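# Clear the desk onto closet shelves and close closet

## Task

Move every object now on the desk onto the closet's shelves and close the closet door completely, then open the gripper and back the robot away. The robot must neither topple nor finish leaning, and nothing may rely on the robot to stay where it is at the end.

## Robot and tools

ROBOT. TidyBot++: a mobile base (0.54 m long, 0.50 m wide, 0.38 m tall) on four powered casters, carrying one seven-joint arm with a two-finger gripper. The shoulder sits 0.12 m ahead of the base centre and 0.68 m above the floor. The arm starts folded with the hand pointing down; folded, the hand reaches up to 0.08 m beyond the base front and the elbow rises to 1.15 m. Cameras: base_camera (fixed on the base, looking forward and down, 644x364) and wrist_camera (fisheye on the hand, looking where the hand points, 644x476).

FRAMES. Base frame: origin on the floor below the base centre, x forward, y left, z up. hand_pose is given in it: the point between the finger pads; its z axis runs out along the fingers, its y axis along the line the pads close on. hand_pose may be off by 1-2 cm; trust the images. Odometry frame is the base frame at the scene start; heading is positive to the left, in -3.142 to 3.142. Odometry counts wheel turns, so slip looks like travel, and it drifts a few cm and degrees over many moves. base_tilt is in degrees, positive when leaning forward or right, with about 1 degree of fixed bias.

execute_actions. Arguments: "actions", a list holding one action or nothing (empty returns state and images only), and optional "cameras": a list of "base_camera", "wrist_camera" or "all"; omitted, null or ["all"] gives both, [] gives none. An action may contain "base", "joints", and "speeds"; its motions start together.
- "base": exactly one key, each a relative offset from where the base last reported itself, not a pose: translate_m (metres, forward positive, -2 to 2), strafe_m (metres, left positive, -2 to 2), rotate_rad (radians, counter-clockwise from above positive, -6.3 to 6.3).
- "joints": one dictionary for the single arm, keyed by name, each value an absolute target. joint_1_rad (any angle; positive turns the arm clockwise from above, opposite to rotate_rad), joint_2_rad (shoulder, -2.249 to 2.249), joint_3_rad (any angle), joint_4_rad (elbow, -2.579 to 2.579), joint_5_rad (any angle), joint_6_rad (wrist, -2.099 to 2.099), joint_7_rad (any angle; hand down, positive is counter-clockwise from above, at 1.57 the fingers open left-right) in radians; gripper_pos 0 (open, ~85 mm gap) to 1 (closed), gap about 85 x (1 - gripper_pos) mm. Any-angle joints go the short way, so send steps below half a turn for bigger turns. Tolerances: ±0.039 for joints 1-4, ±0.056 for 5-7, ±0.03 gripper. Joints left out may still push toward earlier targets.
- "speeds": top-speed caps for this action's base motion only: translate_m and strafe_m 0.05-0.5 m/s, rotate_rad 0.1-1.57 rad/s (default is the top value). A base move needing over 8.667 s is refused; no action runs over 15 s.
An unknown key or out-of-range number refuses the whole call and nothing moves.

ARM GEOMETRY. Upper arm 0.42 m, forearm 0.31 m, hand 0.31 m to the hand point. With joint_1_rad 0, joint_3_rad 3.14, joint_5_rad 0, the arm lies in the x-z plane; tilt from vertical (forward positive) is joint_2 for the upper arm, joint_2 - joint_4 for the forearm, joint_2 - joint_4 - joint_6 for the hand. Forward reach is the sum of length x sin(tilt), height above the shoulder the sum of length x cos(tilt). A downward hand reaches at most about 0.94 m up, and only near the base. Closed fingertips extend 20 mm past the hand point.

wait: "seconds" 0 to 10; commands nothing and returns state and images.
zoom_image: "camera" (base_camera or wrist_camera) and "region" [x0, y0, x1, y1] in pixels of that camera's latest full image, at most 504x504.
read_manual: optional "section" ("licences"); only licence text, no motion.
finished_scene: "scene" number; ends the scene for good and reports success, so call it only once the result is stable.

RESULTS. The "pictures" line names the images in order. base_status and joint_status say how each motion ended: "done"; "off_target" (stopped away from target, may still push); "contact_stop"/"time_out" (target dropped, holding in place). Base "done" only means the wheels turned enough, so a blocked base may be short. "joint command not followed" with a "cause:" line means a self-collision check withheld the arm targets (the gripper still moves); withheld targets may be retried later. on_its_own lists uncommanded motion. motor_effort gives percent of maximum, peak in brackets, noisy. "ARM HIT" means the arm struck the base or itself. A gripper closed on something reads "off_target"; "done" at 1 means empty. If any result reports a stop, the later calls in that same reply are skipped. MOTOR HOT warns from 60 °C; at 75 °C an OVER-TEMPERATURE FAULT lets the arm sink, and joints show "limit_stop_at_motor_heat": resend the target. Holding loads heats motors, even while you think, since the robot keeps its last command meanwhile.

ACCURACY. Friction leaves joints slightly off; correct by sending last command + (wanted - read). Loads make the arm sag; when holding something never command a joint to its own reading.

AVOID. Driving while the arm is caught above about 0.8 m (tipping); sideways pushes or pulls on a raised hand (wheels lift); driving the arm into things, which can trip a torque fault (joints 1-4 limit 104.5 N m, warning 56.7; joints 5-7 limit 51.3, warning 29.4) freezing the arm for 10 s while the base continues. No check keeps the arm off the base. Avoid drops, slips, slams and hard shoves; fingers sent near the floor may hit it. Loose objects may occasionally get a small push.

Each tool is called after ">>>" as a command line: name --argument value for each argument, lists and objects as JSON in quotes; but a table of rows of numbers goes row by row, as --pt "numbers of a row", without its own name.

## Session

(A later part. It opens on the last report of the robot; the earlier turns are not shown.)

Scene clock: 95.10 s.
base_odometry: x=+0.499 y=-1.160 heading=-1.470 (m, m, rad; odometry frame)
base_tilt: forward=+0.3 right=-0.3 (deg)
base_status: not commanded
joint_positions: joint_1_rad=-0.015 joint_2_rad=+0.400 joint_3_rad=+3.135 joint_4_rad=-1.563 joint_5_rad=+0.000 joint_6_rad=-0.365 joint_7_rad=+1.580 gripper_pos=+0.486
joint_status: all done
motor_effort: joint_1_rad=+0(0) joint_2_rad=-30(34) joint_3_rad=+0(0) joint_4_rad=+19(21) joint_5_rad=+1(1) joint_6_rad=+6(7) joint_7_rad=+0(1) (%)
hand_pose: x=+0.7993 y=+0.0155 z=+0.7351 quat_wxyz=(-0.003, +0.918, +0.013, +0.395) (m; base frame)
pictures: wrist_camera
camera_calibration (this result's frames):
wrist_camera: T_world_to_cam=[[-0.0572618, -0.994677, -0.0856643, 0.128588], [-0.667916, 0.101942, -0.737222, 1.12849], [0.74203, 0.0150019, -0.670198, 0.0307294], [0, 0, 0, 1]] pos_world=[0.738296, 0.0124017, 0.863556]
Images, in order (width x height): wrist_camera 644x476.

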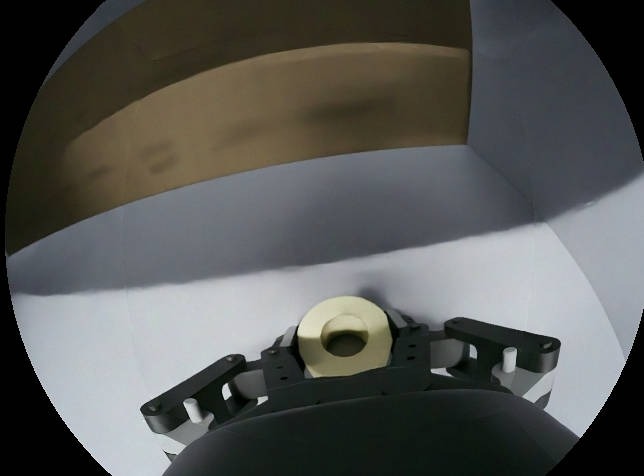

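>>> execute_actions --actions '[{"joints":{"gripper_pos":0,"joint_2_rad":0.398}}]' --cameras '[]'

>>> execute_actions --actions '[{"joints":{"joint_2_rad":0.36},"base":{"translate_m":-1.0}}]' --cameras '["wrist_camera"]'

>>> execute_actions --actions '[{"joints":{"joint_1_rad":-1.885,"joint_2_rad":0.03,"joint_4_rad":-1.115,"joint_6_rad":-1.09},"base":{"rotate_rad":2.934}}]' --cameras '[]'

>>> execute_actions --actions '[{"base":{"translate_m":1.993}}]' --cameras '["base_camera"]'

>>> execute_actions --actions '[{"base":{"rotate_rad":0.207}}]'

Scene clock: 104.10 s.
base_odometry: x=+0.499 y=-1.160 heading=-1.470 (m, m, rad; odometry frame)
base_tilt: forward=+0.3 right=-0.3 (deg)
base_status: not commanded
joint_positions: joint_1_rad=-0.015 joint_2_rad=+0.399 joint_3_rad=+3.135 joint_4_rad=-1.564 joint_5_rad=+0.000 joint_6_rad=-0.365 joint_7_rad=+1.580 gripper_pos=+0.000
joint_status: all done
motor_effort: joint_1_rad=+0(0) joint_2_rad=-34(33) joint_3_rad=+0(0) joint_4_rad=+21(21) joint_5_rad=+1(1) joint_6_rad=+7(7) joint_7_rad=-1(1) (%)
hand_pose: x=+0.7991 y=+0.0155 z=+0.7358 quat_wxyz=(-0.003, +0.918, +0.013, +0.396) (m; base frame)
pictures: none
No camera images: the call's "cameras" was empty. Leave "cameras" out to get every camera's image.

Scene clock: 107.53 s.
base_odometry: x=+0.398 y=-0.165 heading=-1.469 (m, m, rad; odometry frame)
base_tilt: forward=+0.3 right=-0.3 (deg)
base_status: done
joint_positions: joint_1_rad=-0.014 joint_2_rad=+0.365 joint_3_rad=+3.135 joint_4_rad=-1.565 joint_5_rad=+0.000 joint_6_rad=-0.365 joint_7_rad=+1.580 gripper_pos=+0.000
joint_status: all done
motor_effort: joint_1_rad=+0(5) joint_2_rad=-30(36) joint_3_rad=+0(3) joint_4_rad=+21(23) joint_5_rad=+0(0) joint_6_rad=+7(8) joint_7_rad=-1(0) (%)
hand_pose: x=+0.7966 y=+0.0150 z=+0.7582 quat_wxyz=(-0.003, +0.912, +0.013, +0.411) (m; base frame)
pictures: wrist_camera
camera_calibration (this result's frames):
wrist_camera: T_world_to_cam=[[-0.055034, -0.994595, -0.0880445, 0.129924], [-0.642559, 0.102771, -0.759313, 1.14035], [0.764257, 0.0147858, -0.644742, 0.0112392], [0, 0, 0, 1]] pos_world=[0.731304, 0.0118597, 0.88457]
Images, in order (width x height): wrist_camera 644x476.

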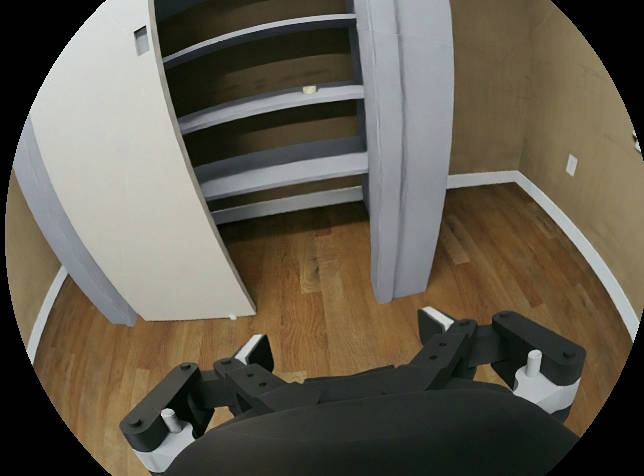

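Scene clock: 110.70 s.
base_odometry: x=+0.398 y=-0.165 heading=+1.464 (m, m, rad; odometry frame)
base_tilt: forward=+0.2 right=-0.3 (deg)
base_status: done
joint_positions: joint_1_rad=-1.880 joint_2_rad=+0.042 joint_3_rad=+3.135 joint_4_rad=-1.143 joint_5_rad=+0.000 joint_6_rad=-1.052 joint_7_rad=+1.580 gripper_pos=+0.000
joint_status: all done
motor_effort: joint_1_rad=+0(6) joint_2_rad=-21(40) joint_3_rad=+0(4) joint_4_rad=+21(20) joint_5_rad=+1(2) joint_6_rad=+7(8) joint_7_rad=-1(0) (%)
hand_pose: x=-0.0543 y=+0.5258 z=+1.0282 quat_wxyz=(-0.353, +0.525, +0.731, +0.258) (m; base frame)
pictures: none
No camera images: the call's "cameras" was empty. Leave "cameras" out to get every camera's image.

Scene clock: 116.03 s.
base_odometry: x=+0.609 y=+1.817 heading=+1.465 (m, m, rad; odometry frame)
base_tilt: forward=+0.3 right=-0.3 (deg)
base_status: done
joint_positions: joint_1_rad=-1.881 joint_2_rad=+0.041 joint_3_rad=+3.135 joint_4_rad=-1.142 joint_5_rad=+0.000 joint_6_rad=-1.055 joint_7_rad=+1.580 gripper_pos=+0.000
joint_status: not commanded
motor_effort: joint_1_rad=-1(3) joint_2_rad=-20(22) joint_3_rad=+0(3) joint_4_rad=+21(21) joint_5_rad=+1(1) joint_6_rad=+7(8) joint_7_rad=-1(0) (%)
hand_pose: x=-0.0546 y=+0.5247 z=+1.0286 quat_wxyz=(-0.353, +0.524, +0.731, +0.258) (m; base frame)
pictures: base_camera
Images, in order (width x height): base_camera 644x364.

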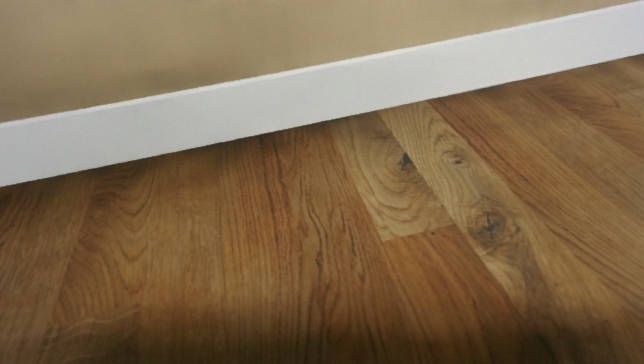

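Scene clock: 117.03 s.
base_odometry: x=+0.609 y=+1.817 heading=+1.671 (m, m, rad; odometry frame)
base_tilt: forward=+0.2 right=-0.3 (deg)
base_status: done
joint_positions: joint_1_rad=-1.884 joint_2_rad=+0.040 joint_3_rad=+3.135 joint_4_rad=-1.142 joint_5_rad=+0.001 joint_6_rad=-1.055 joint_7_rad=+1.580 gripper_pos=+0.000
joint_status: not commanded
motor_effort: joint_1_rad=-1(2) joint_2_rad=-21(22) joint_3_rad=+0(2) joint_4_rad=+21(21) joint_5_rad=+1(2) joint_6_rad=+7(8) joint_7_rad=+0(1) (%)
hand_pose: x=-0.0558 y=+0.5240 z=+1.0290 quat_wxyz=(-0.353, +0.523, +0.731, +0.258) (m; base frame)
pictures: base_camera, wrist_camera
camera_calibration (this result's frames):
wrist_camera: T_world_to_cam=[[0.965211, 0.245465, -0.0900834, 0.0223748], [0.0786472, -0.601116, -0.795283, 1.19205], [-0.249365, 0.760531, -0.599508, 0.335874], [0, 0, 0, 1]] pos_world=[-0.0315927, 0.455625, 1.15139]
Images, in order (width x height): base_camera 644x364, wrist_camera 644x476.

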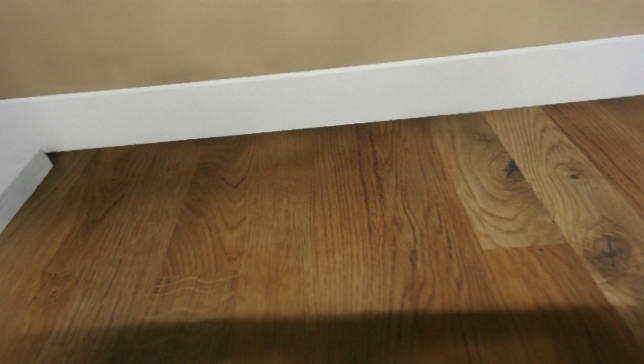

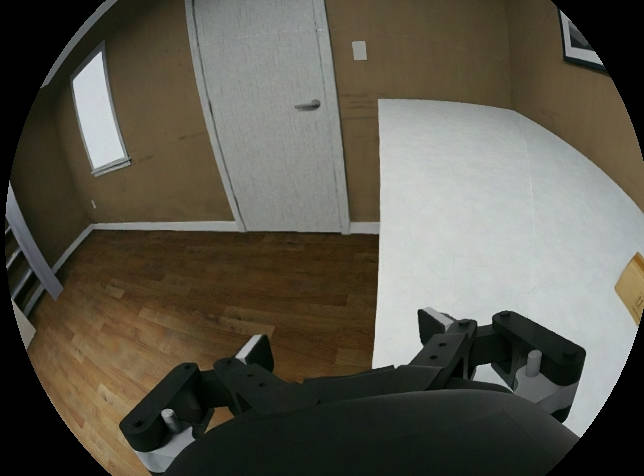

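>>> execute_actions --actions '[{"base":{"translate_m":0.45},"speeds":{"translate_m":0.3},"joints":{"joint_2_rad":-0.005}}]'

Scene clock: 120.83 s.
base_odometry: x=+0.563 y=+2.265 heading=+1.672 (m, m, rad; odometry frame)
base_tilt: forward=+0.3 right=-0.3 (deg)
base_status: done
joint_positions: joint_1_rad=-1.884 joint_2_rad=+0.005 joint_3_rad=+3.134 joint_4_rad=-1.140 joint_5_rad=+0.001 joint_6_rad=-1.055 joint_7_rad=+1.580 gripper_pos=+0.000
joint_status: all done
motor_effort: joint_1_rad=+0(3) joint_2_rad=-20(23) joint_3_rad=+0(3) joint_4_rad=+21(22) joint_5_rad=+1(2) joint_6_rad=+8(8) joint_7_rad=+0(1) (%)
hand_pose: x=-0.0524 y=+0.5122 z=+1.0492 quat_wxyz=(-0.366, +0.518, +0.725, +0.267) (m; base frame)
pictures: base_camera, wrist_camera
camera_calibration (this result's frames):
wrist_camera: T_world_to_cam=[[0.964027, 0.249243, -0.0923578, 0.0241281], [0.0699025, -0.572962, -0.816595, 1.20819], [-0.256448, 0.780764, -0.569774, 0.315892], [0, 0, 0, 1]] pos_world=[-0.0267056, 0.439596, 1.16882]
Images, in order (width x height): base_camera 644x364, wrist_camera 644x476.

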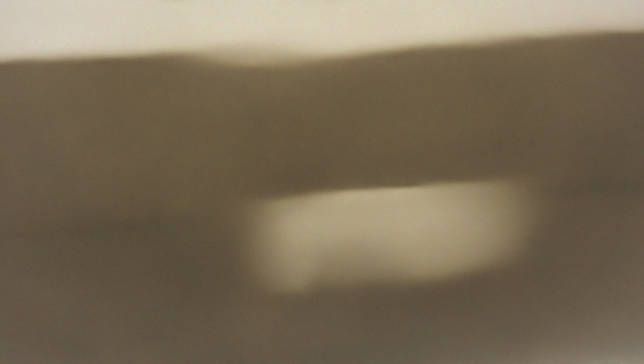

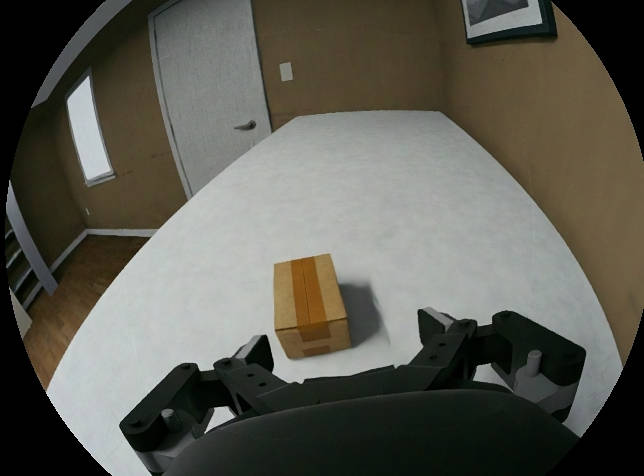

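>>> execute_actions --actions '[{"base":{"strafe_m":0.035},"joints":{"joint_1_rad":-1.957}}]' --cameras '["wrist_camera"]'

Scene clock: 124.10 s.
base_odometry: x=+0.528 y=+2.262 heading=+1.672 (m, m, rad; odometry frame)
base_tilt: forward=+0.2 right=-0.3 (deg)
base_status: done
joint_positions: joint_1_rad=-1.945 joint_2_rad=+0.002 joint_3_rad=+3.134 joint_4_rad=-1.139 joint_5_rad=+0.001 joint_6_rad=-1.056 joint_7_rad=+1.580 gripper_pos=+0.000
joint_status: all done
motor_effort: joint_1_rad=+0(2) joint_2_rad=-20(22) joint_3_rad=+0(1) joint_4_rad=+21(22) joint_5_rad=+1(1) joint_6_rad=+8(8) joint_7_rad=+0(0) (%)
hand_pose: x=-0.0826 y=+0.4995 z=+1.0511 quat_wxyz=(-0.376, +0.496, +0.740, +0.257) (m; base frame)
pictures: wrist_camera
camera_calibration (this result's frames):
wrist_camera: T_world_to_cam=[[0.947014, 0.307571, -0.0925389, 0.02628], [0.103639, -0.565317, -0.818337, 1.20541], [-0.304011, 0.765387, -0.567239, 0.320167], [0, 0, 0, 1]] pos_world=[-0.05248, 0.428303, 1.17047]
Images, in order (width x height): wrist_camera 644x476.

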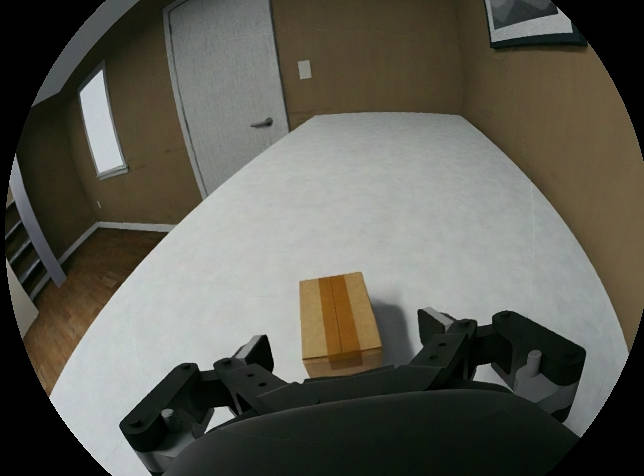

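>>> execute_actions --actions '[{"joints":{"joint_1_rad":-1.966,"joint_2_rad":0.133}}]' --cameras '["wrist_camera"]'

>>> execute_actions --actions '[{"joints":{"gripper_pos":1}}]' --cameras '[]'

>>> execute_actions --actions '[{"joints":{"joint_2_rad":0.02}}]' --cameras '["wrist_camera"]'

Scene clock: 127.53 s.
base_odometry: x=+0.528 y=+2.262 heading=+1.672 (m, m, rad; odometry frame)
base_tilt: forward=+0.2 right=-0.3 (deg)
base_status: not commanded
joint_positions: joint_1_rad=-1.949 joint_2_rad=+0.138 joint_3_rad=+3.134 joint_4_rad=-1.136 joint_5_rad=+0.001 joint_6_rad=-1.056 joint_7_rad=+1.580 gripper_pos=+0.000
joint_status: all done
motor_effort: joint_1_rad=+0(0) joint_2_rad=-23(28) joint_3_rad=+0(0) joint_4_rad=+22(23) joint_5_rad=+0(1) joint_6_rad=+7(7) joint_7_rad=-1(0) (%)
hand_pose: x=-0.1012 y=+0.5412 z=+0.9760 quat_wxyz=(-0.326, +0.510, +0.764, +0.222) (m; base frame)
pictures: wrist_camera
camera_calibration (this result's frames):
wrist_camera: T_world_to_cam=[[0.950278, 0.299927, -0.0837598, 0.0199901], [0.14391, -0.661503, -0.736006, 1.14519], [-0.276155, 0.687356, -0.671774, 0.387084], [0, 0, 0, 1]] pos_world=[-0.0769053, 0.485486, 1.10457]
Images, in order (width x height): wrist_camera 644x476.

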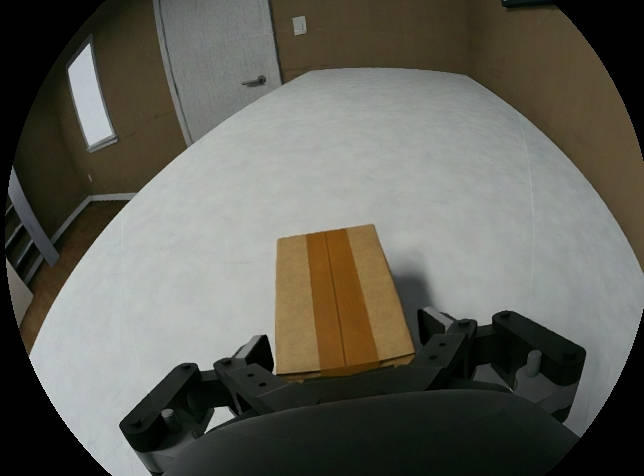

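Scene clock: 128.63 s.
base_odometry: x=+0.528 y=+2.262 heading=+1.672 (m, m, rad; odometry frame)
base_tilt: forward=+0.3 right=-0.3 (deg)
base_status: not commanded
joint_positions: joint_1_rad=-1.949 joint_2_rad=+0.138 joint_3_rad=+3.134 joint_4_rad=-1.136 joint_5_rad=+0.001 joint_6_rad=-1.056 joint_7_rad=+1.580 gripper_pos=+0.348
joint_status: gripper_pos off_target (ended at +0.348, target +1.000)
motor_effort: joint_1_rad=+0(0) joint_2_rad=-25(26) joint_3_rad=+0(0) joint_4_rad=+21(22) joint_5_rad=+1(1) joint_6_rad=+8(8) joint_7_rad=+0(0) (%)
hand_pose: x=-0.1012 y=+0.5410 z=+0.9766 quat_wxyz=(-0.327, +0.510, +0.764, +0.222) (m; base frame)
pictures: none
No camera images: the call's "cameras" was empty. Leave "cameras" out to get every camera's image.

Scene clock: 129.90 s.
base_odometry: x=+0.528 y=+2.262 heading=+1.672 (m, m, rad; odometry frame)
base_tilt: forward=+0.2 right=-0.3 (deg)
base_status: not commanded
joint_positions: joint_1_rad=-1.949 joint_2_rad=+0.021 joint_3_rad=+3.134 joint_4_rad=-1.136 joint_5_rad=+0.001 joint_6_rad=-1.057 joint_7_rad=+1.580 gripper_pos=+0.348
joint_status: all done
motor_effort: joint_1_rad=+0(0) joint_2_rad=-21(28) joint_3_rad=+0(0) joint_4_rad=+22(23) joint_5_rad=+1(1) joint_6_rad=+8(8) joint_7_rad=-1(1) (%)
hand_pose: x=-0.0870 y=+0.5052 z=+1.0425 quat_wxyz=(-0.370, +0.496, +0.744, +0.252) (m; base frame)
pictures: wrist_camera
camera_calibration (this result's frames):
wrist_camera: T_world_to_cam=[[0.946448, 0.309604, -0.0915492, 0.0257616], [0.110635, -0.577405, -0.808928, 1.19894], [-0.303308, 0.75548, -0.580736, 0.328783], [0, 0, 0, 1]] pos_world=[-0.0573043, 0.435911, 1.16315]
Images, in order (width x height): wrist_camera 644x476.

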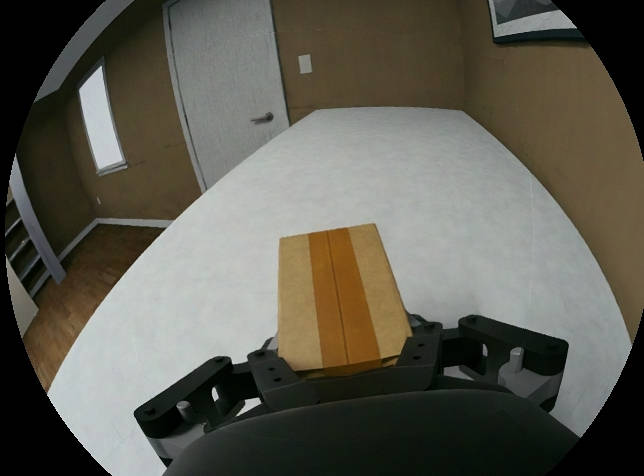

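>>> execute_actions --actions '[{"base":{"translate_m":-2.0}}]' --cameras '[]'

>>> execute_actions --actions '[{"base":{"rotate_rad":3.14},"joints":{"joint_1_rad":0.01,"joint_2_rad":0.305,"joint_4_rad":-1.585,"joint_6_rad":-0.42}}]' --cameras '[]'

>>> execute_actions --actions '[{"base":{"strafe_m":-0.18}}]' --cameras '[]'

>>> execute_actions --actions '[{"base":{"translate_m":1.11}}]'

Scene clock: 138.03 s.
base_odometry: x=+0.730 y=+0.272 heading=+1.672 (m, m, rad; odometry frame)
base_tilt: forward=+0.2 right=-0.3 (deg)
base_status: done
joint_positions: joint_1_rad=-1.957 joint_2_rad=+0.021 joint_3_rad=+3.134 joint_4_rad=-1.136 joint_5_rad=+0.001 joint_6_rad=-1.061 joint_7_rad=+1.580 gripper_pos=+0.348
joint_status: not commanded
motor_effort: joint_1_rad=+0(2) joint_2_rad=-20(23) joint_3_rad=+0(1) joint_4_rad=+22(22) joint_5_rad=+1(1) joint_6_rad=+8(8) joint_7_rad=-2(0) (%)
hand_pose: x=-0.0909 y=+0.5029 z=+1.0417 quat_wxyz=(-0.370, +0.494, +0.747, +0.250) (m; base frame)
pictures: none
No camera images: the call's "cameras" was empty. Leave "cameras" out to get every camera's image.

Scene clock: 141.60 s.
base_odometry: x=+0.730 y=+0.272 heading=-1.472 (m, m, rad; odometry frame)
base_tilt: forward=+0.3 right=-0.3 (deg)
base_status: done
joint_positions: joint_1_rad=-0.001 joint_2_rad=+0.298 joint_3_rad=+3.134 joint_4_rad=-1.561 joint_5_rad=+0.001 joint_6_rad=-0.462 joint_7_rad=+1.580 gripper_pos=+0.348
joint_status: all done
motor_effort: joint_1_rad=+0(4) joint_2_rad=-31(33) joint_3_rad=+0(2) joint_4_rad=+23(23) joint_5_rad=+1(0) joint_6_rad=+8(9) joint_7_rad=+0(1) (%)
hand_pose: x=+0.7715 y=+0.0062 z=+0.7824 quat_wxyz=(+0.000, +0.917, +0.008, +0.399) (m; base frame)
pictures: none
No camera images: the call's "cameras" was empty. Leave "cameras" out to get every camera's image.

Scene clock: 143.17 s.
base_odometry: x=+0.550 y=+0.254 heading=-1.471 (m, m, rad; odometry frame)
base_tilt: forward=+0.3 right=-0.3 (deg)
base_status: done
joint_positions: joint_1_rad=+0.013 joint_2_rad=+0.298 joint_3_rad=+3.134 joint_4_rad=-1.561 joint_5_rad=+0.001 joint_6_rad=-0.462 joint_7_rad=+1.580 gripper_pos=+0.348
joint_status: not commanded
motor_effort: joint_1_rad=+0(4) joint_2_rad=-32(32) joint_3_rad=+0(2) joint_4_rad=+23(22) joint_5_rad=+0(1) joint_6_rad=+8(8) joint_7_rad=+0(1) (%)
hand_pose: x=+0.7715 y=-0.0028 z=+0.7824 quat_wxyz=(+0.002, +0.917, +0.001, +0.399) (m; base frame)
pictures: none
No camera images: the call's "cameras" was empty. Leave "cameras" out to get every camera's image.

Scene clock: 146.73 s.
base_odometry: x=+0.660 y=-0.851 heading=-1.471 (m, m, rad; odometry frame)
base_tilt: forward=+0.3 right=-0.3 (deg)
base_status: done
joint_positions: joint_1_rad=+0.013 joint_2_rad=+0.306 joint_3_rad=+3.134 joint_4_rad=-1.565 joint_5_rad=+0.001 joint_6_rad=-0.457 joint_7_rad=+1.580 gripper_pos=+0.348
joint_status: not commanded
motor_effort: joint_1_rad=+0(1) joint_2_rad=-32(33) joint_3_rad=+0(0) joint_4_rad=+24(24) joint_5_rad=+1(1) joint_6_rad=+7(8) joint_7_rad=-1(1) (%)
hand_pose: x=+0.7720 y=-0.0028 z=+0.7758 quat_wxyz=(+0.002, +0.919, +0.001, +0.395) (m; base frame)
pictures: base_camera, wrist_camera
camera_calibration (this result's frames):
wrist_camera: T_world_to_cam=[[-0.0840098, -0.992855, -0.0847421, 0.132227], [-0.665474, 0.1192, -0.736841, 1.14003], [0.741678, -0.00550825, -0.670734, 0.0791672], [0, 0, 0, 1]] pos_world=[0.711054, -0.00417311, 0.904328]
Images, in order (width x height): base_camera 644x364, wrist_camera 644x476.

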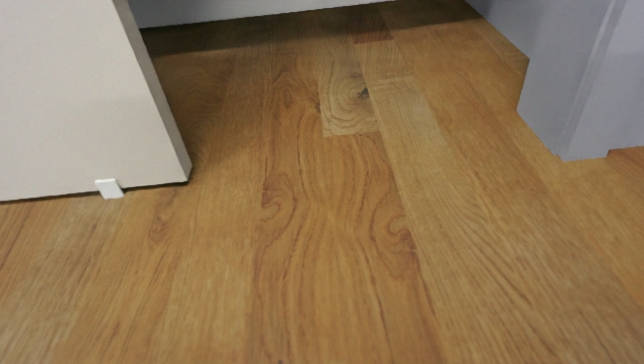

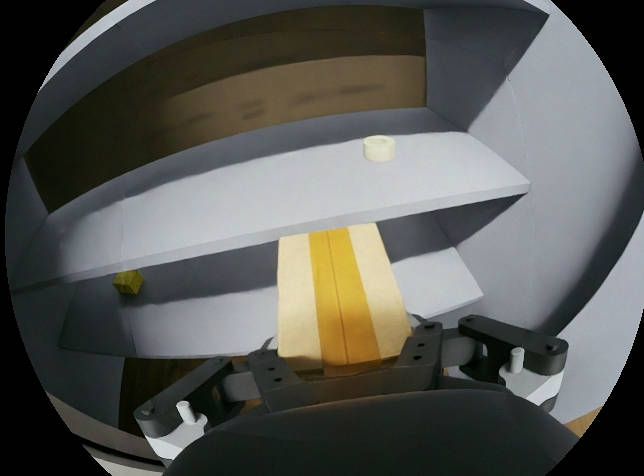

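>>> execute_actions --actions '[{"base":{"strafe_m":0.08},"speeds":{"strafe_m":0.2}}]' --cameras '[]'

>>> execute_actions --actions '[{"base":{"translate_m":0.29},"speeds":{"translate_m":0.2}}]'

>>> execute_actions --actions '[{"joints":{"joint_2_rad":0.37,"joint_6_rad":-0.36}}]' --cameras '[]'

Scene clock: 149.77 s.
base_odometry: x=+0.740 y=-0.843 heading=-1.471 (m, m, rad; odometry frame)
base_tilt: forward=+0.3 right=-0.3 (deg)
base_status: done
joint_positions: joint_1_rad=+0.005 joint_2_rad=+0.306 joint_3_rad=+3.134 joint_4_rad=-1.566 joint_5_rad=+0.001 joint_6_rad=-0.457 joint_7_rad=+1.580 gripper_pos=+0.348
joint_status: not commanded
motor_effort: joint_1_rad=+0(4) joint_2_rad=-31(31) joint_3_rad=+0(2) joint_4_rad=+21(22) joint_5_rad=+1(1) joint_6_rad=+8(8) joint_7_rad=+0(0) (%)
hand_pose: x=+0.7720 y=+0.0026 z=+0.7757 quat_wxyz=(+0.001, +0.919, +0.005, +0.395) (m; base frame)
pictures: none
No camera images: the call's "cameras" was empty. Leave "cameras" out to get every camera's image.

Scene clock: 151.90 s.
base_odometry: x=+0.769 y=-1.132 heading=-1.471 (m, m, rad; odometry frame)
base_tilt: forward=+0.3 right=-0.3 (deg)
base_status: done
joint_positions: joint_1_rad=+0.005 joint_2_rad=+0.308 joint_3_rad=+3.134 joint_4_rad=-1.567 joint_5_rad=+0.001 joint_6_rad=-0.457 joint_7_rad=+1.580 gripper_pos=+0.348
joint_status: not commanded
motor_effort: joint_1_rad=-1(1) joint_2_rad=-30(34) joint_3_rad=+0(1) joint_4_rad=+22(24) joint_5_rad=+1(1) joint_6_rad=+8(8) joint_7_rad=+0(0) (%)
hand_pose: x=+0.7720 y=+0.0026 z=+0.7739 quat_wxyz=(+0.001, +0.919, +0.005, +0.394) (m; base frame)
pictures: base_camera, wrist_camera
camera_calibration (this result's frames):
wrist_camera: T_world_to_cam=[[-0.0759813, -0.993512, -0.0846181, 0.131153], [-0.668415, 0.113723, -0.735043, 1.13886], [0.739898, 0.000710424, -0.672719, 0.080841], [0, 0, 0, 1]] pos_world=[0.711385, 0.000729946, 0.902596]
Images, in order (width x height): base_camera 644x364, wrist_camera 644x476.

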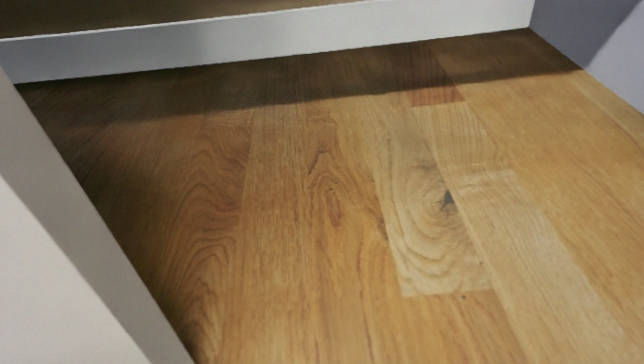

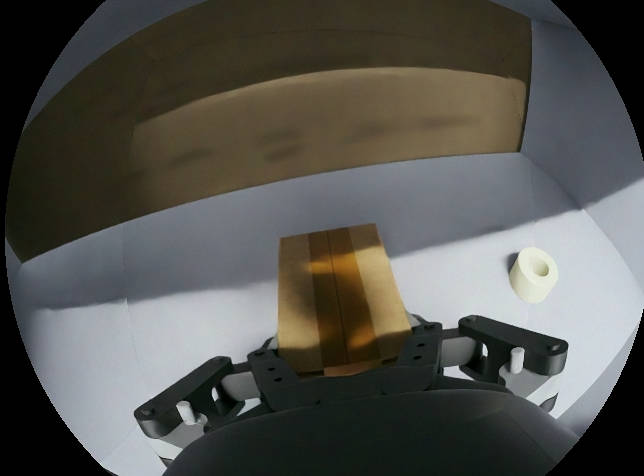

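Scene clock: 152.80 s.
base_odometry: x=+0.769 y=-1.132 heading=-1.471 (m, m, rad; odometry frame)
base_tilt: forward=+0.3 right=-0.3 (deg)
base_status: not commanded
joint_positions: joint_1_rad=+0.005 joint_2_rad=+0.373 joint_3_rad=+3.134 joint_4_rad=-1.568 joint_5_rad=+0.001 joint_6_rad=-0.399 joint_7_rad=+1.580 gripper_pos=+0.348
joint_status: all done
motor_effort: joint_1_rad=+0(0) joint_2_rad=-34(35) joint_3_rad=+0(0) joint_4_rad=+22(23) joint_5_rad=+1(1) joint_6_rad=+7(7) joint_7_rad=-1(0) (%)
hand_pose: x=+0.7889 y=+0.0026 z=+0.7431 quat_wxyz=(+0.000, +0.921, +0.005, +0.390) (m; base frame)
pictures: none
No camera images: the call's "cameras" was empty. Leave "cameras" out to get every camera's image.

>>> execute_actions --actions '[{"joints":{"joint_2_rad":0.395,"joint_6_rad":-0.345}}]' --cameras '[]'

>>> execute_actions --actions '[{"joints":{"gripper_pos":0,"joint_2_rad":0.38}}]' --cameras '["wrist_camera"]'

>>> execute_actions --actions '[{"base":{"translate_m":-0.44}}]' --cameras '[]'

>>> execute_actions --actions '[{"base":{"rotate_rad":0.035},"joints":{"joint_2_rad":-0.21,"joint_4_rad":-1.945,"joint_6_rad":0.19,"gripper_pos":1}}]' --cameras '[]'

>>> execute_actions --actions '[{"base":{"strafe_m":0.15}}]'

Scene clock: 155.17 s.
base_odometry: x=+0.769 y=-1.132 heading=-1.471 (m, m, rad; odometry frame)
base_tilt: forward=+0.3 right=-0.3 (deg)
base_status: not commanded
joint_positions: joint_1_rad=+0.005 joint_2_rad=+0.385 joint_3_rad=+3.134 joint_4_rad=-1.568 joint_5_rad=+0.001 joint_6_rad=-0.381 joint_7_rad=+1.580 gripper_pos=+0.348
joint_status: all done
motor_effort: joint_1_rad=+0(0) joint_2_rad=-32(34) joint_3_rad=+0(0) joint_4_rad=+21(22) joint_5_rad=+1(0) joint_6_rad=+7(7) joint_7_rad=+0(1) (%)
hand_pose: x=+0.7937 y=+0.0026 z=+0.7393 quat_wxyz=(+0.000, +0.920, +0.005, +0.393) (m; base frame)
pictures: none
No camera images: the call's "cameras" was empty. Leave "cameras" out to get every camera's image.

Scene clock: 156.27 s.
base_odometry: x=+0.769 y=-1.132 heading=-1.471 (m, m, rad; odometry frame)
base_tilt: forward=+0.3 right=-0.3 (deg)
base_status: not commanded
joint_positions: joint_1_rad=+0.005 joint_2_rad=+0.385 joint_3_rad=+3.134 joint_4_rad=-1.568 joint_5_rad=+0.001 joint_6_rad=-0.381 joint_7_rad=+1.580 gripper_pos=+0.000
joint_status: all done
motor_effort: joint_1_rad=+0(0) joint_2_rad=-32(34) joint_3_rad=+0(0) joint_4_rad=+20(22) joint_5_rad=+1(1) joint_6_rad=+7(8) joint_7_rad=+0(1) (%)
hand_pose: x=+0.7936 y=+0.0026 z=+0.7396 quat_wxyz=(+0.000, +0.919, +0.005, +0.393) (m; base frame)
pictures: wrist_camera
camera_calibration (this result's frames):
wrist_camera: T_world_to_cam=[[-0.0762568, -0.993455, -0.0850405, 0.130413], [-0.669703, 0.114219, -0.733793, 1.1282], [0.738703, 0.000995246, -0.67403, 0.0436443], [0, 0, 0, 1]] pos_world=[0.733266, 0.000653258, 0.868375]
Images, in order (width x height): wrist_camera 644x476.

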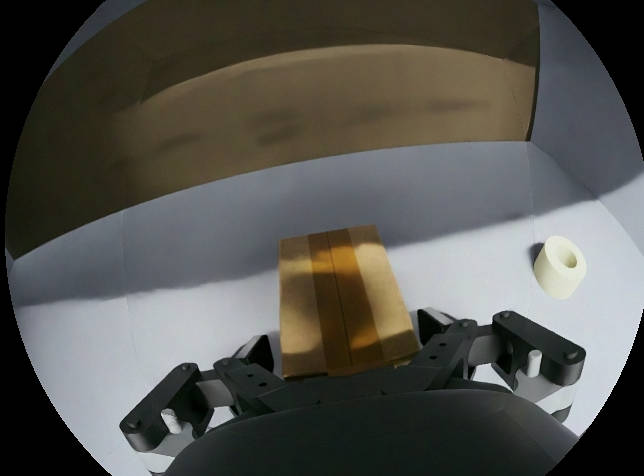

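Scene clock: 158.60 s.
base_odometry: x=+0.725 y=-0.694 heading=-1.471 (m, m, rad; odometry frame)
base_tilt: forward=+0.3 right=-0.3 (deg)
base_status: done
joint_positions: joint_1_rad=+0.006 joint_2_rad=+0.379 joint_3_rad=+3.134 joint_4_rad=-1.568 joint_5_rad=+0.001 joint_6_rad=-0.378 joint_7_rad=+1.580 gripper_pos=+0.000
joint_status: not commanded
motor_effort: joint_1_rad=+0(5) joint_2_rad=-31(36) joint_3_rad=+0(3) joint_4_rad=+20(22) joint_5_rad=+1(1) joint_6_rad=+7(8) joint_7_rad=-1(1) (%)
hand_pose: x=+0.7938 y=+0.0020 z=+0.7441 quat_wxyz=(+0.000, +0.918, +0.004, +0.397) (m; base frame)
pictures: none
No camera images: the call's "cameras" was empty. Leave "cameras" out to get every camera's image.

Scene clock: 160.43 s.
base_odometry: x=+0.725 y=-0.694 heading=-1.436 (m, m, rad; odometry frame)
base_tilt: forward=+0.3 right=-0.3 (deg)
base_status: done
joint_positions: joint_1_rad=+0.004 joint_2_rad=-0.208 joint_3_rad=+3.133 joint_4_rad=-1.915 joint_5_rad=+0.001 joint_6_rad=+0.155 joint_7_rad=+1.580 gripper_pos=+0.999
joint_status: all done
motor_effort: joint_1_rad=+0(4) joint_2_rad=-14(34) joint_3_rad=+1(3) joint_4_rad=+23(24) joint_5_rad=+0(1) joint_6_rad=+9(9) joint_7_rad=+0(0) (%)
hand_pose: x=+0.6545 y=+0.0045 z=+1.0568 quat_wxyz=(+0.002, +0.700, +0.006, +0.714) (m; base frame)
pictures: none
No camera images: the call's "cameras" was empty. Leave "cameras" out to get every camera's image.

Scene clock: 161.90 s.
base_odometry: x=+0.874 y=-0.673 heading=-1.436 (m, m, rad; odometry frame)
base_tilt: forward=+0.3 right=-0.3 (deg)
base_status: done
joint_positions: joint_1_rad=+0.005 joint_2_rad=-0.208 joint_3_rad=+3.132 joint_4_rad=-1.917 joint_5_rad=+0.001 joint_6_rad=+0.156 joint_7_rad=+1.580 gripper_pos=+0.999
joint_status: not commanded
motor_effort: joint_1_rad=+0(2) joint_2_rad=-14(15) joint_3_rad=+1(3) joint_4_rad=+23(24) joint_5_rad=+1(0) joint_6_rad=+9(10) joint_7_rad=+0(0) (%)
hand_pose: x=+0.6545 y=+0.0045 z=+1.0561 quat_wxyz=(+0.003, +0.701, +0.006, +0.714) (m; base frame)
pictures: base_camera, wrist_camera
camera_calibration (this result's frames):
wrist_camera: T_world_to_cam=[[0.00698096, -0.993718, -0.111691, 0.122233], [0.0409139, 0.111884, -0.992879, 1.07563], [0.999138, 0.00236153, 0.041438, -0.566255], [0, 0, 0, 1]] pos_world=[0.520905, 0.00245678, 1.10509]
Images, in order (width x height): base_camera 644x364, wrist_camera 644x476.

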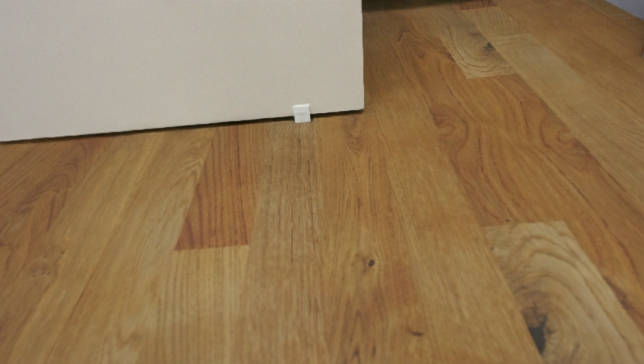

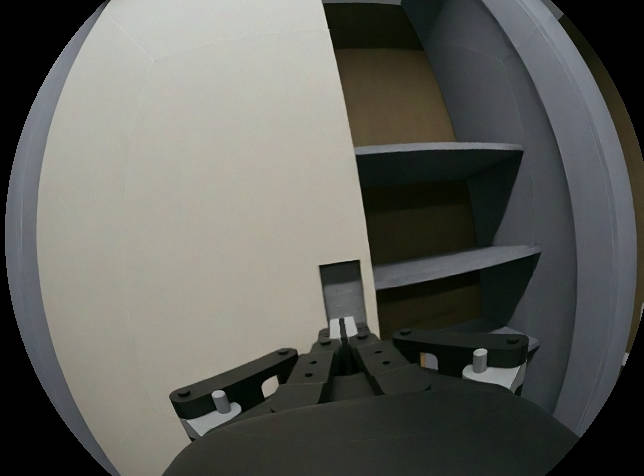

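>>> execute_actions --actions '[{"base":{"rotate_rad":0.03},"joints":{"joint_7_rad":3.17}}]' --cameras '[]'

>>> execute_actions --actions '[{"base":{"strafe_m":-0.027}}]' --cameras '[]'

>>> execute_actions --actions '[{"base":{"translate_m":0.085},"speeds":{"translate_m":0.1}}]'

Scene clock: 166.00 s.
base_odometry: x=+0.874 y=-0.673 heading=-1.406 (m, m, rad; odometry frame)
base_tilt: forward=+0.3 right=-0.3 (deg)
base_status: done
joint_positions: joint_1_rad=+0.005 joint_2_rad=-0.208 joint_3_rad=+3.132 joint_4_rad=-1.917 joint_5_rad=+0.001 joint_6_rad=+0.156 joint_7_rad=+3.160 gripper_pos=+0.999
joint_status: all done
motor_effort: joint_1_rad=+0(2) joint_2_rad=-14(15) joint_3_rad=+1(3) joint_4_rad=+24(24) joint_5_rad=+1(1) joint_6_rad=+9(9) joint_7_rad=-1(1) (%)
hand_pose: x=+0.6544 y=+0.0047 z=+1.0560 quat_wxyz=(+0.509, +0.489, +0.502, +0.500) (m; base frame)
pictures: none
No camera images: the call's "cameras" was empty. Leave "cameras" out to get every camera's image.

Scene clock: 166.80 s.
base_odometry: x=+0.848 y=-0.678 heading=-1.406 (m, m, rad; odometry frame)
base_tilt: forward=+0.3 right=-0.3 (deg)
base_status: done
joint_positions: joint_1_rad=+0.007 joint_2_rad=-0.208 joint_3_rad=+3.132 joint_4_rad=-1.917 joint_5_rad=+0.001 joint_6_rad=+0.156 joint_7_rad=+3.160 gripper_pos=+0.999
joint_status: not commanded
motor_effort: joint_1_rad=-1(2) joint_2_rad=-14(15) joint_3_rad=+0(3) joint_4_rad=+23(24) joint_5_rad=+0(1) joint_6_rad=+9(9) joint_7_rad=-1(1) (%)
hand_pose: x=+0.6544 y=+0.0034 z=+1.0560 quat_wxyz=(+0.509, +0.489, +0.501, +0.500) (m; base frame)
pictures: none
No camera images: the call's "cameras" was empty. Leave "cameras" out to get every camera's image.

Scene clock: 168.13 s.
base_odometry: x=+0.861 y=-0.762 heading=-1.406 (m, m, rad; odometry frame)
base_tilt: forward=+0.3 right=-0.3 (deg)
base_status: done
joint_positions: joint_1_rad=+0.007 joint_2_rad=-0.209 joint_3_rad=+3.132 joint_4_rad=-1.918 joint_5_rad=+0.001 joint_6_rad=+0.156 joint_7_rad=+3.160 gripper_pos=+0.999
joint_status: not commanded
motor_effort: joint_1_rad=+0(1) joint_2_rad=-14(17) joint_3_rad=+1(2) joint_4_rad=+24(25) joint_5_rad=+0(1) joint_6_rad=+9(10) joint_7_rad=+0(1) (%)
hand_pose: x=+0.6542 y=+0.0034 z=+1.0558 quat_wxyz=(+0.509, +0.489, +0.501, +0.500) (m; base frame)
pictures: base_camera, wrist_camera
camera_calibration (this result's frames):
wrist_camera: T_world_to_cam=[[-0.0172832, -0.101893, 0.994645, -1.03411], [0.0275639, -0.994464, -0.101396, 0.146738], [0.999471, 0.0256639, 0.0199961, -0.543668], [0, 0, 0, 1]] pos_world=[0.521463, 0.0545093, 1.05432]
Images, in order (width x height): base_camera 644x364, wrist_camera 644x476.

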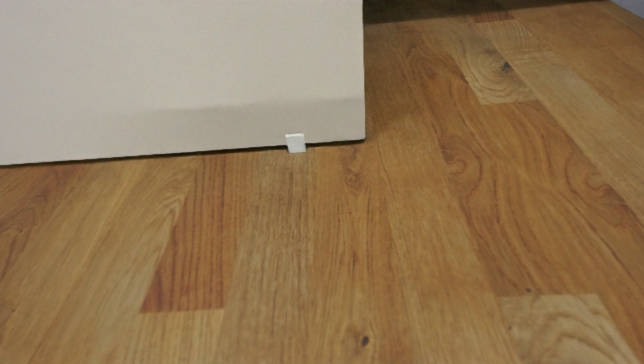

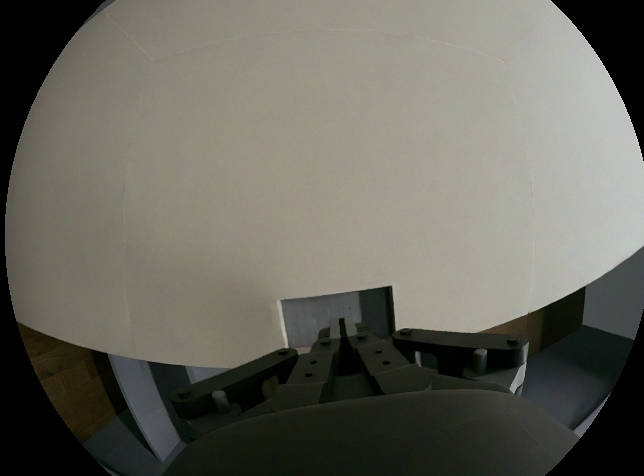

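>>> execute_actions --actions '[{"base":{"translate_m":0.039},"speeds":{"translate_m":0.05}}]' --cameras '[]'

>>> execute_actions --actions '[{"base":{"strafe_m":-0.43},"speeds":{"strafe_m":0.13}}]'

Scene clock: 170.53 s.
base_odometry: x=+0.868 y=-0.800 heading=-1.406 (m, m, rad; odometry frame)
base_tilt: forward=+0.3 right=-0.3 (deg)
base_status: done
joint_positions: joint_1_rad=+0.007 joint_2_rad=-0.219 joint_3_rad=+3.132 joint_4_rad=-1.924 joint_5_rad=+0.001 joint_6_rad=+0.157 joint_7_rad=+3.160 gripper_pos=+0.999
joint_status: not commanded
motor_effort: joint_1_rad=+0(0) joint_2_rad=-13(15) joint_3_rad=+1(1) joint_4_rad=+23(28) joint_5_rad=+1(1) joint_6_rad=+9(11) joint_7_rad=+0(1) (%)
hand_pose: x=+0.6502 y=+0.0034 z=+1.0573 quat_wxyz=(+0.510, +0.488, +0.500, +0.501) (m; base frame)
pictures: none
No camera images: the call's "cameras" was empty. Leave "cameras" out to get every camera's image.

Scene clock: 174.47 s.
base_odometry: x=+0.444 y=-0.871 heading=-1.405 (m, m, rad; odometry frame)
base_tilt: forward=+0.3 right=-0.3 (deg)
base_status: done
joint_positions: joint_1_rad=+0.009 joint_2_rad=-0.226 joint_3_rad=+3.124 joint_4_rad=-1.931 joint_5_rad=+0.001 joint_6_rad=+0.157 joint_7_rad=+3.160 gripper_pos=+0.999
joint_status: not commanded
motor_effort: joint_1_rad=-2(7) joint_2_rad=-8(14) joint_3_rad=-1(8) joint_4_rad=+26(27) joint_5_rad=+1(0) joint_6_rad=+11(11) joint_7_rad=+0(1) (%)
hand_pose: x=+0.6472 y=+0.0073 z=+1.0570 quat_wxyz=(+0.509, +0.486, +0.502, +0.502) (m; base frame)
pictures: base_camera, wrist_camera
camera_calibration (this result's frames):
wrist_camera: T_world_to_cam=[[-0.0214899, -0.100079, 0.994747, -1.03239], [0.034117, -0.994471, -0.0993146, 0.144491], [0.999187, 0.0318035, 0.0247855, -0.54166], [0, 0, 0, 1]] pos_world=[0.514104, 0.0575978, 1.05474]
Images, in order (width x height): base_camera 644x364, wrist_camera 644x476.

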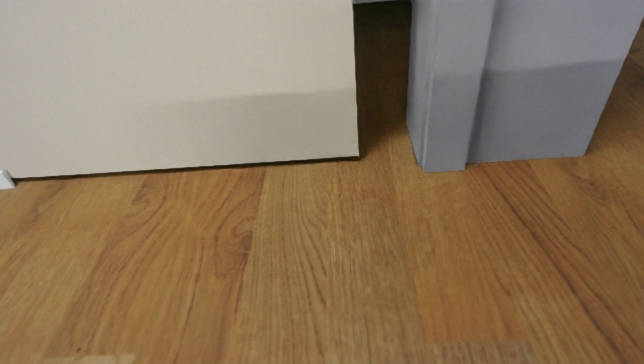

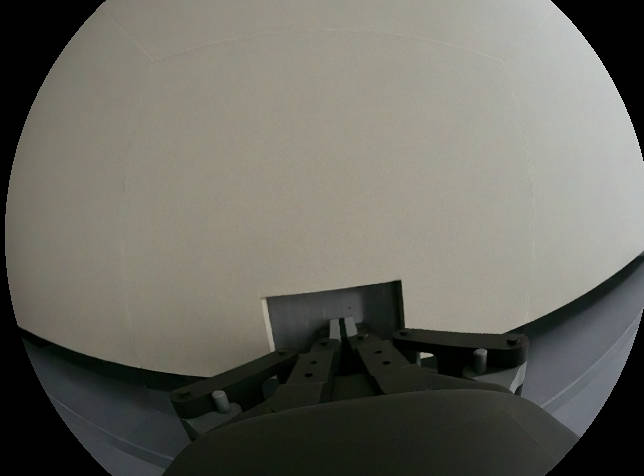

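>>> execute_actions --actions '[{"base":{"strafe_m":-0.1},"speeds":{"strafe_m":0.05}}]' --cameras '["base_camera"]'

>>> execute_actions --actions '[{"base":{"strafe_m":0.017},"speeds":{"strafe_m":0.05}}]' --cameras '[]'

>>> execute_actions --actions '[{"base":{"translate_m":-0.4},"joints":{"joint_7_rad":1.57}}]' --cameras '[]'

>>> execute_actions --actions '[{"base":{"strafe_m":0.3}}]'

Scene clock: 179.77 s.
base_odometry: x=+0.345 y=-0.888 heading=-1.405 (m, m, rad; odometry frame)
base_tilt: forward=+0.3 right=-0.3 (deg)
base_status: done
joint_positions: joint_1_rad=-0.013 joint_2_rad=-0.228 joint_3_rad=+3.111 joint_4_rad=-1.932 joint_5_rad=+0.001 joint_6_rad=+0.157 joint_7_rad=+3.160 gripper_pos=+0.999
joint_status: not commanded
motor_effort: joint_1_rad=+5(9) joint_2_rad=-9(9) joint_3_rad=+5(9) joint_4_rad=+24(27) joint_5_rad=+0(0) joint_6_rad=+9(11) joint_7_rad=-1(0) (%)
hand_pose: x=+0.6457 y=+0.0267 z=+1.0570 quat_wxyz=(+0.502, +0.477, +0.511, +0.510) (m; base frame)
pictures: base_camera
Images, in order (width x height): base_camera 644x364.

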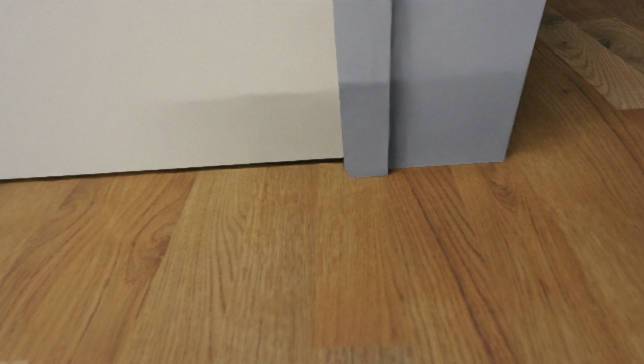

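Scene clock: 180.53 s.
base_odometry: x=+0.362 y=-0.885 heading=-1.405 (m, m, rad; odometry frame)
base_tilt: forward=+0.2 right=-0.3 (deg)
base_status: done
joint_positions: joint_1_rad=+0.006 joint_2_rad=-0.229 joint_3_rad=+3.120 joint_4_rad=-1.933 joint_5_rad=+0.001 joint_6_rad=+0.157 joint_7_rad=+3.160 gripper_pos=+0.999
joint_status: not commanded
motor_effort: joint_1_rad=+0(4) joint_2_rad=-8(10) joint_3_rad=+1(5) joint_4_rad=+24(26) joint_5_rad=+1(0) joint_6_rad=+9(10) joint_7_rad=+0(1) (%)
hand_pose: x=+0.6461 y=+0.0110 z=+1.0571 quat_wxyz=(+0.508, +0.484, +0.504, +0.503) (m; base frame)
pictures: none
No camera images: the call's "cameras" was empty. Leave "cameras" out to get every camera's image.

Scene clock: 182.67 s.
base_odometry: x=+0.296 y=-0.490 heading=-1.405 (m, m, rad; odometry frame)
base_tilt: forward=+0.3 right=-0.3 (deg)
base_status: done
joint_positions: joint_1_rad=+0.006 joint_2_rad=-0.213 joint_3_rad=+3.120 joint_4_rad=-1.933 joint_5_rad=+0.001 joint_6_rad=+0.157 joint_7_rad=+1.580 gripper_pos=+0.999
joint_status: all done
motor_effort: joint_1_rad=+0(1) joint_2_rad=-13(17) joint_3_rad=+1(2) joint_4_rad=+23(24) joint_5_rad=+0(0) joint_6_rad=+9(10) joint_7_rad=-1(0) (%)
hand_pose: x=+0.6518 y=+0.0110 z=+1.0492 quat_wxyz=(+0.000, +0.704, +0.010, +0.710) (m; base frame)
pictures: none
No camera images: the call's "cameras" was empty. Leave "cameras" out to get every camera's image.

Scene clock: 184.57 s.
base_odometry: x=+0.592 y=-0.441 heading=-1.405 (m, m, rad; odometry frame)
base_tilt: forward=+0.3 right=-0.3 (deg)
base_status: done
joint_positions: joint_1_rad=+0.006 joint_2_rad=-0.213 joint_3_rad=+3.121 joint_4_rad=-1.933 joint_5_rad=+0.001 joint_6_rad=+0.158 joint_7_rad=+1.580 gripper_pos=+0.999
joint_status: not commanded
motor_effort: joint_1_rad=+0(2) joint_2_rad=-14(16) joint_3_rad=+1(3) joint_4_rad=+23(24) joint_5_rad=+1(0) joint_6_rad=+9(9) joint_7_rad=+0(1) (%)
hand_pose: x=+0.6518 y=+0.0108 z=+1.0492 quat_wxyz=(+0.000, +0.704, +0.010, +0.710) (m; base frame)
pictures: base_camera, wrist_camera
camera_calibration (this result's frames):
wrist_camera: T_world_to_cam=[[0.0160533, -0.993925, -0.108885, 0.118921], [0.0304579, 0.109335, -0.993538, 1.07571], [0.999407, 0.0126331, 0.032028, -0.553734], [0, 0, 0, 1]] pos_world=[0.518732, 0.00758112, 1.09945]
Images, in order (width x height): base_camera 644x364, wrist_camera 644x476.

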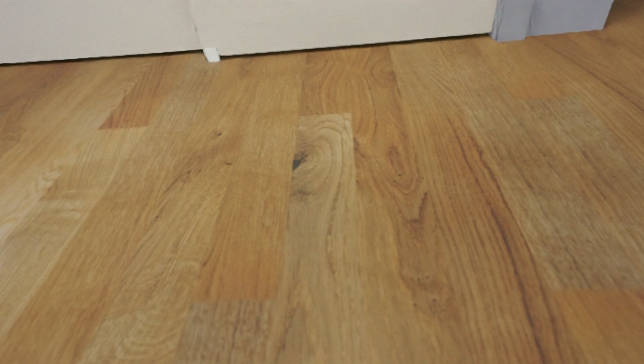

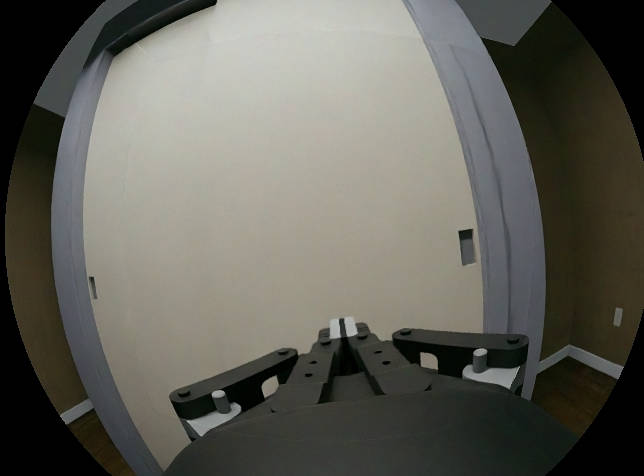

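>>> finished_scene --scene 2

The scene is finished: the task was done.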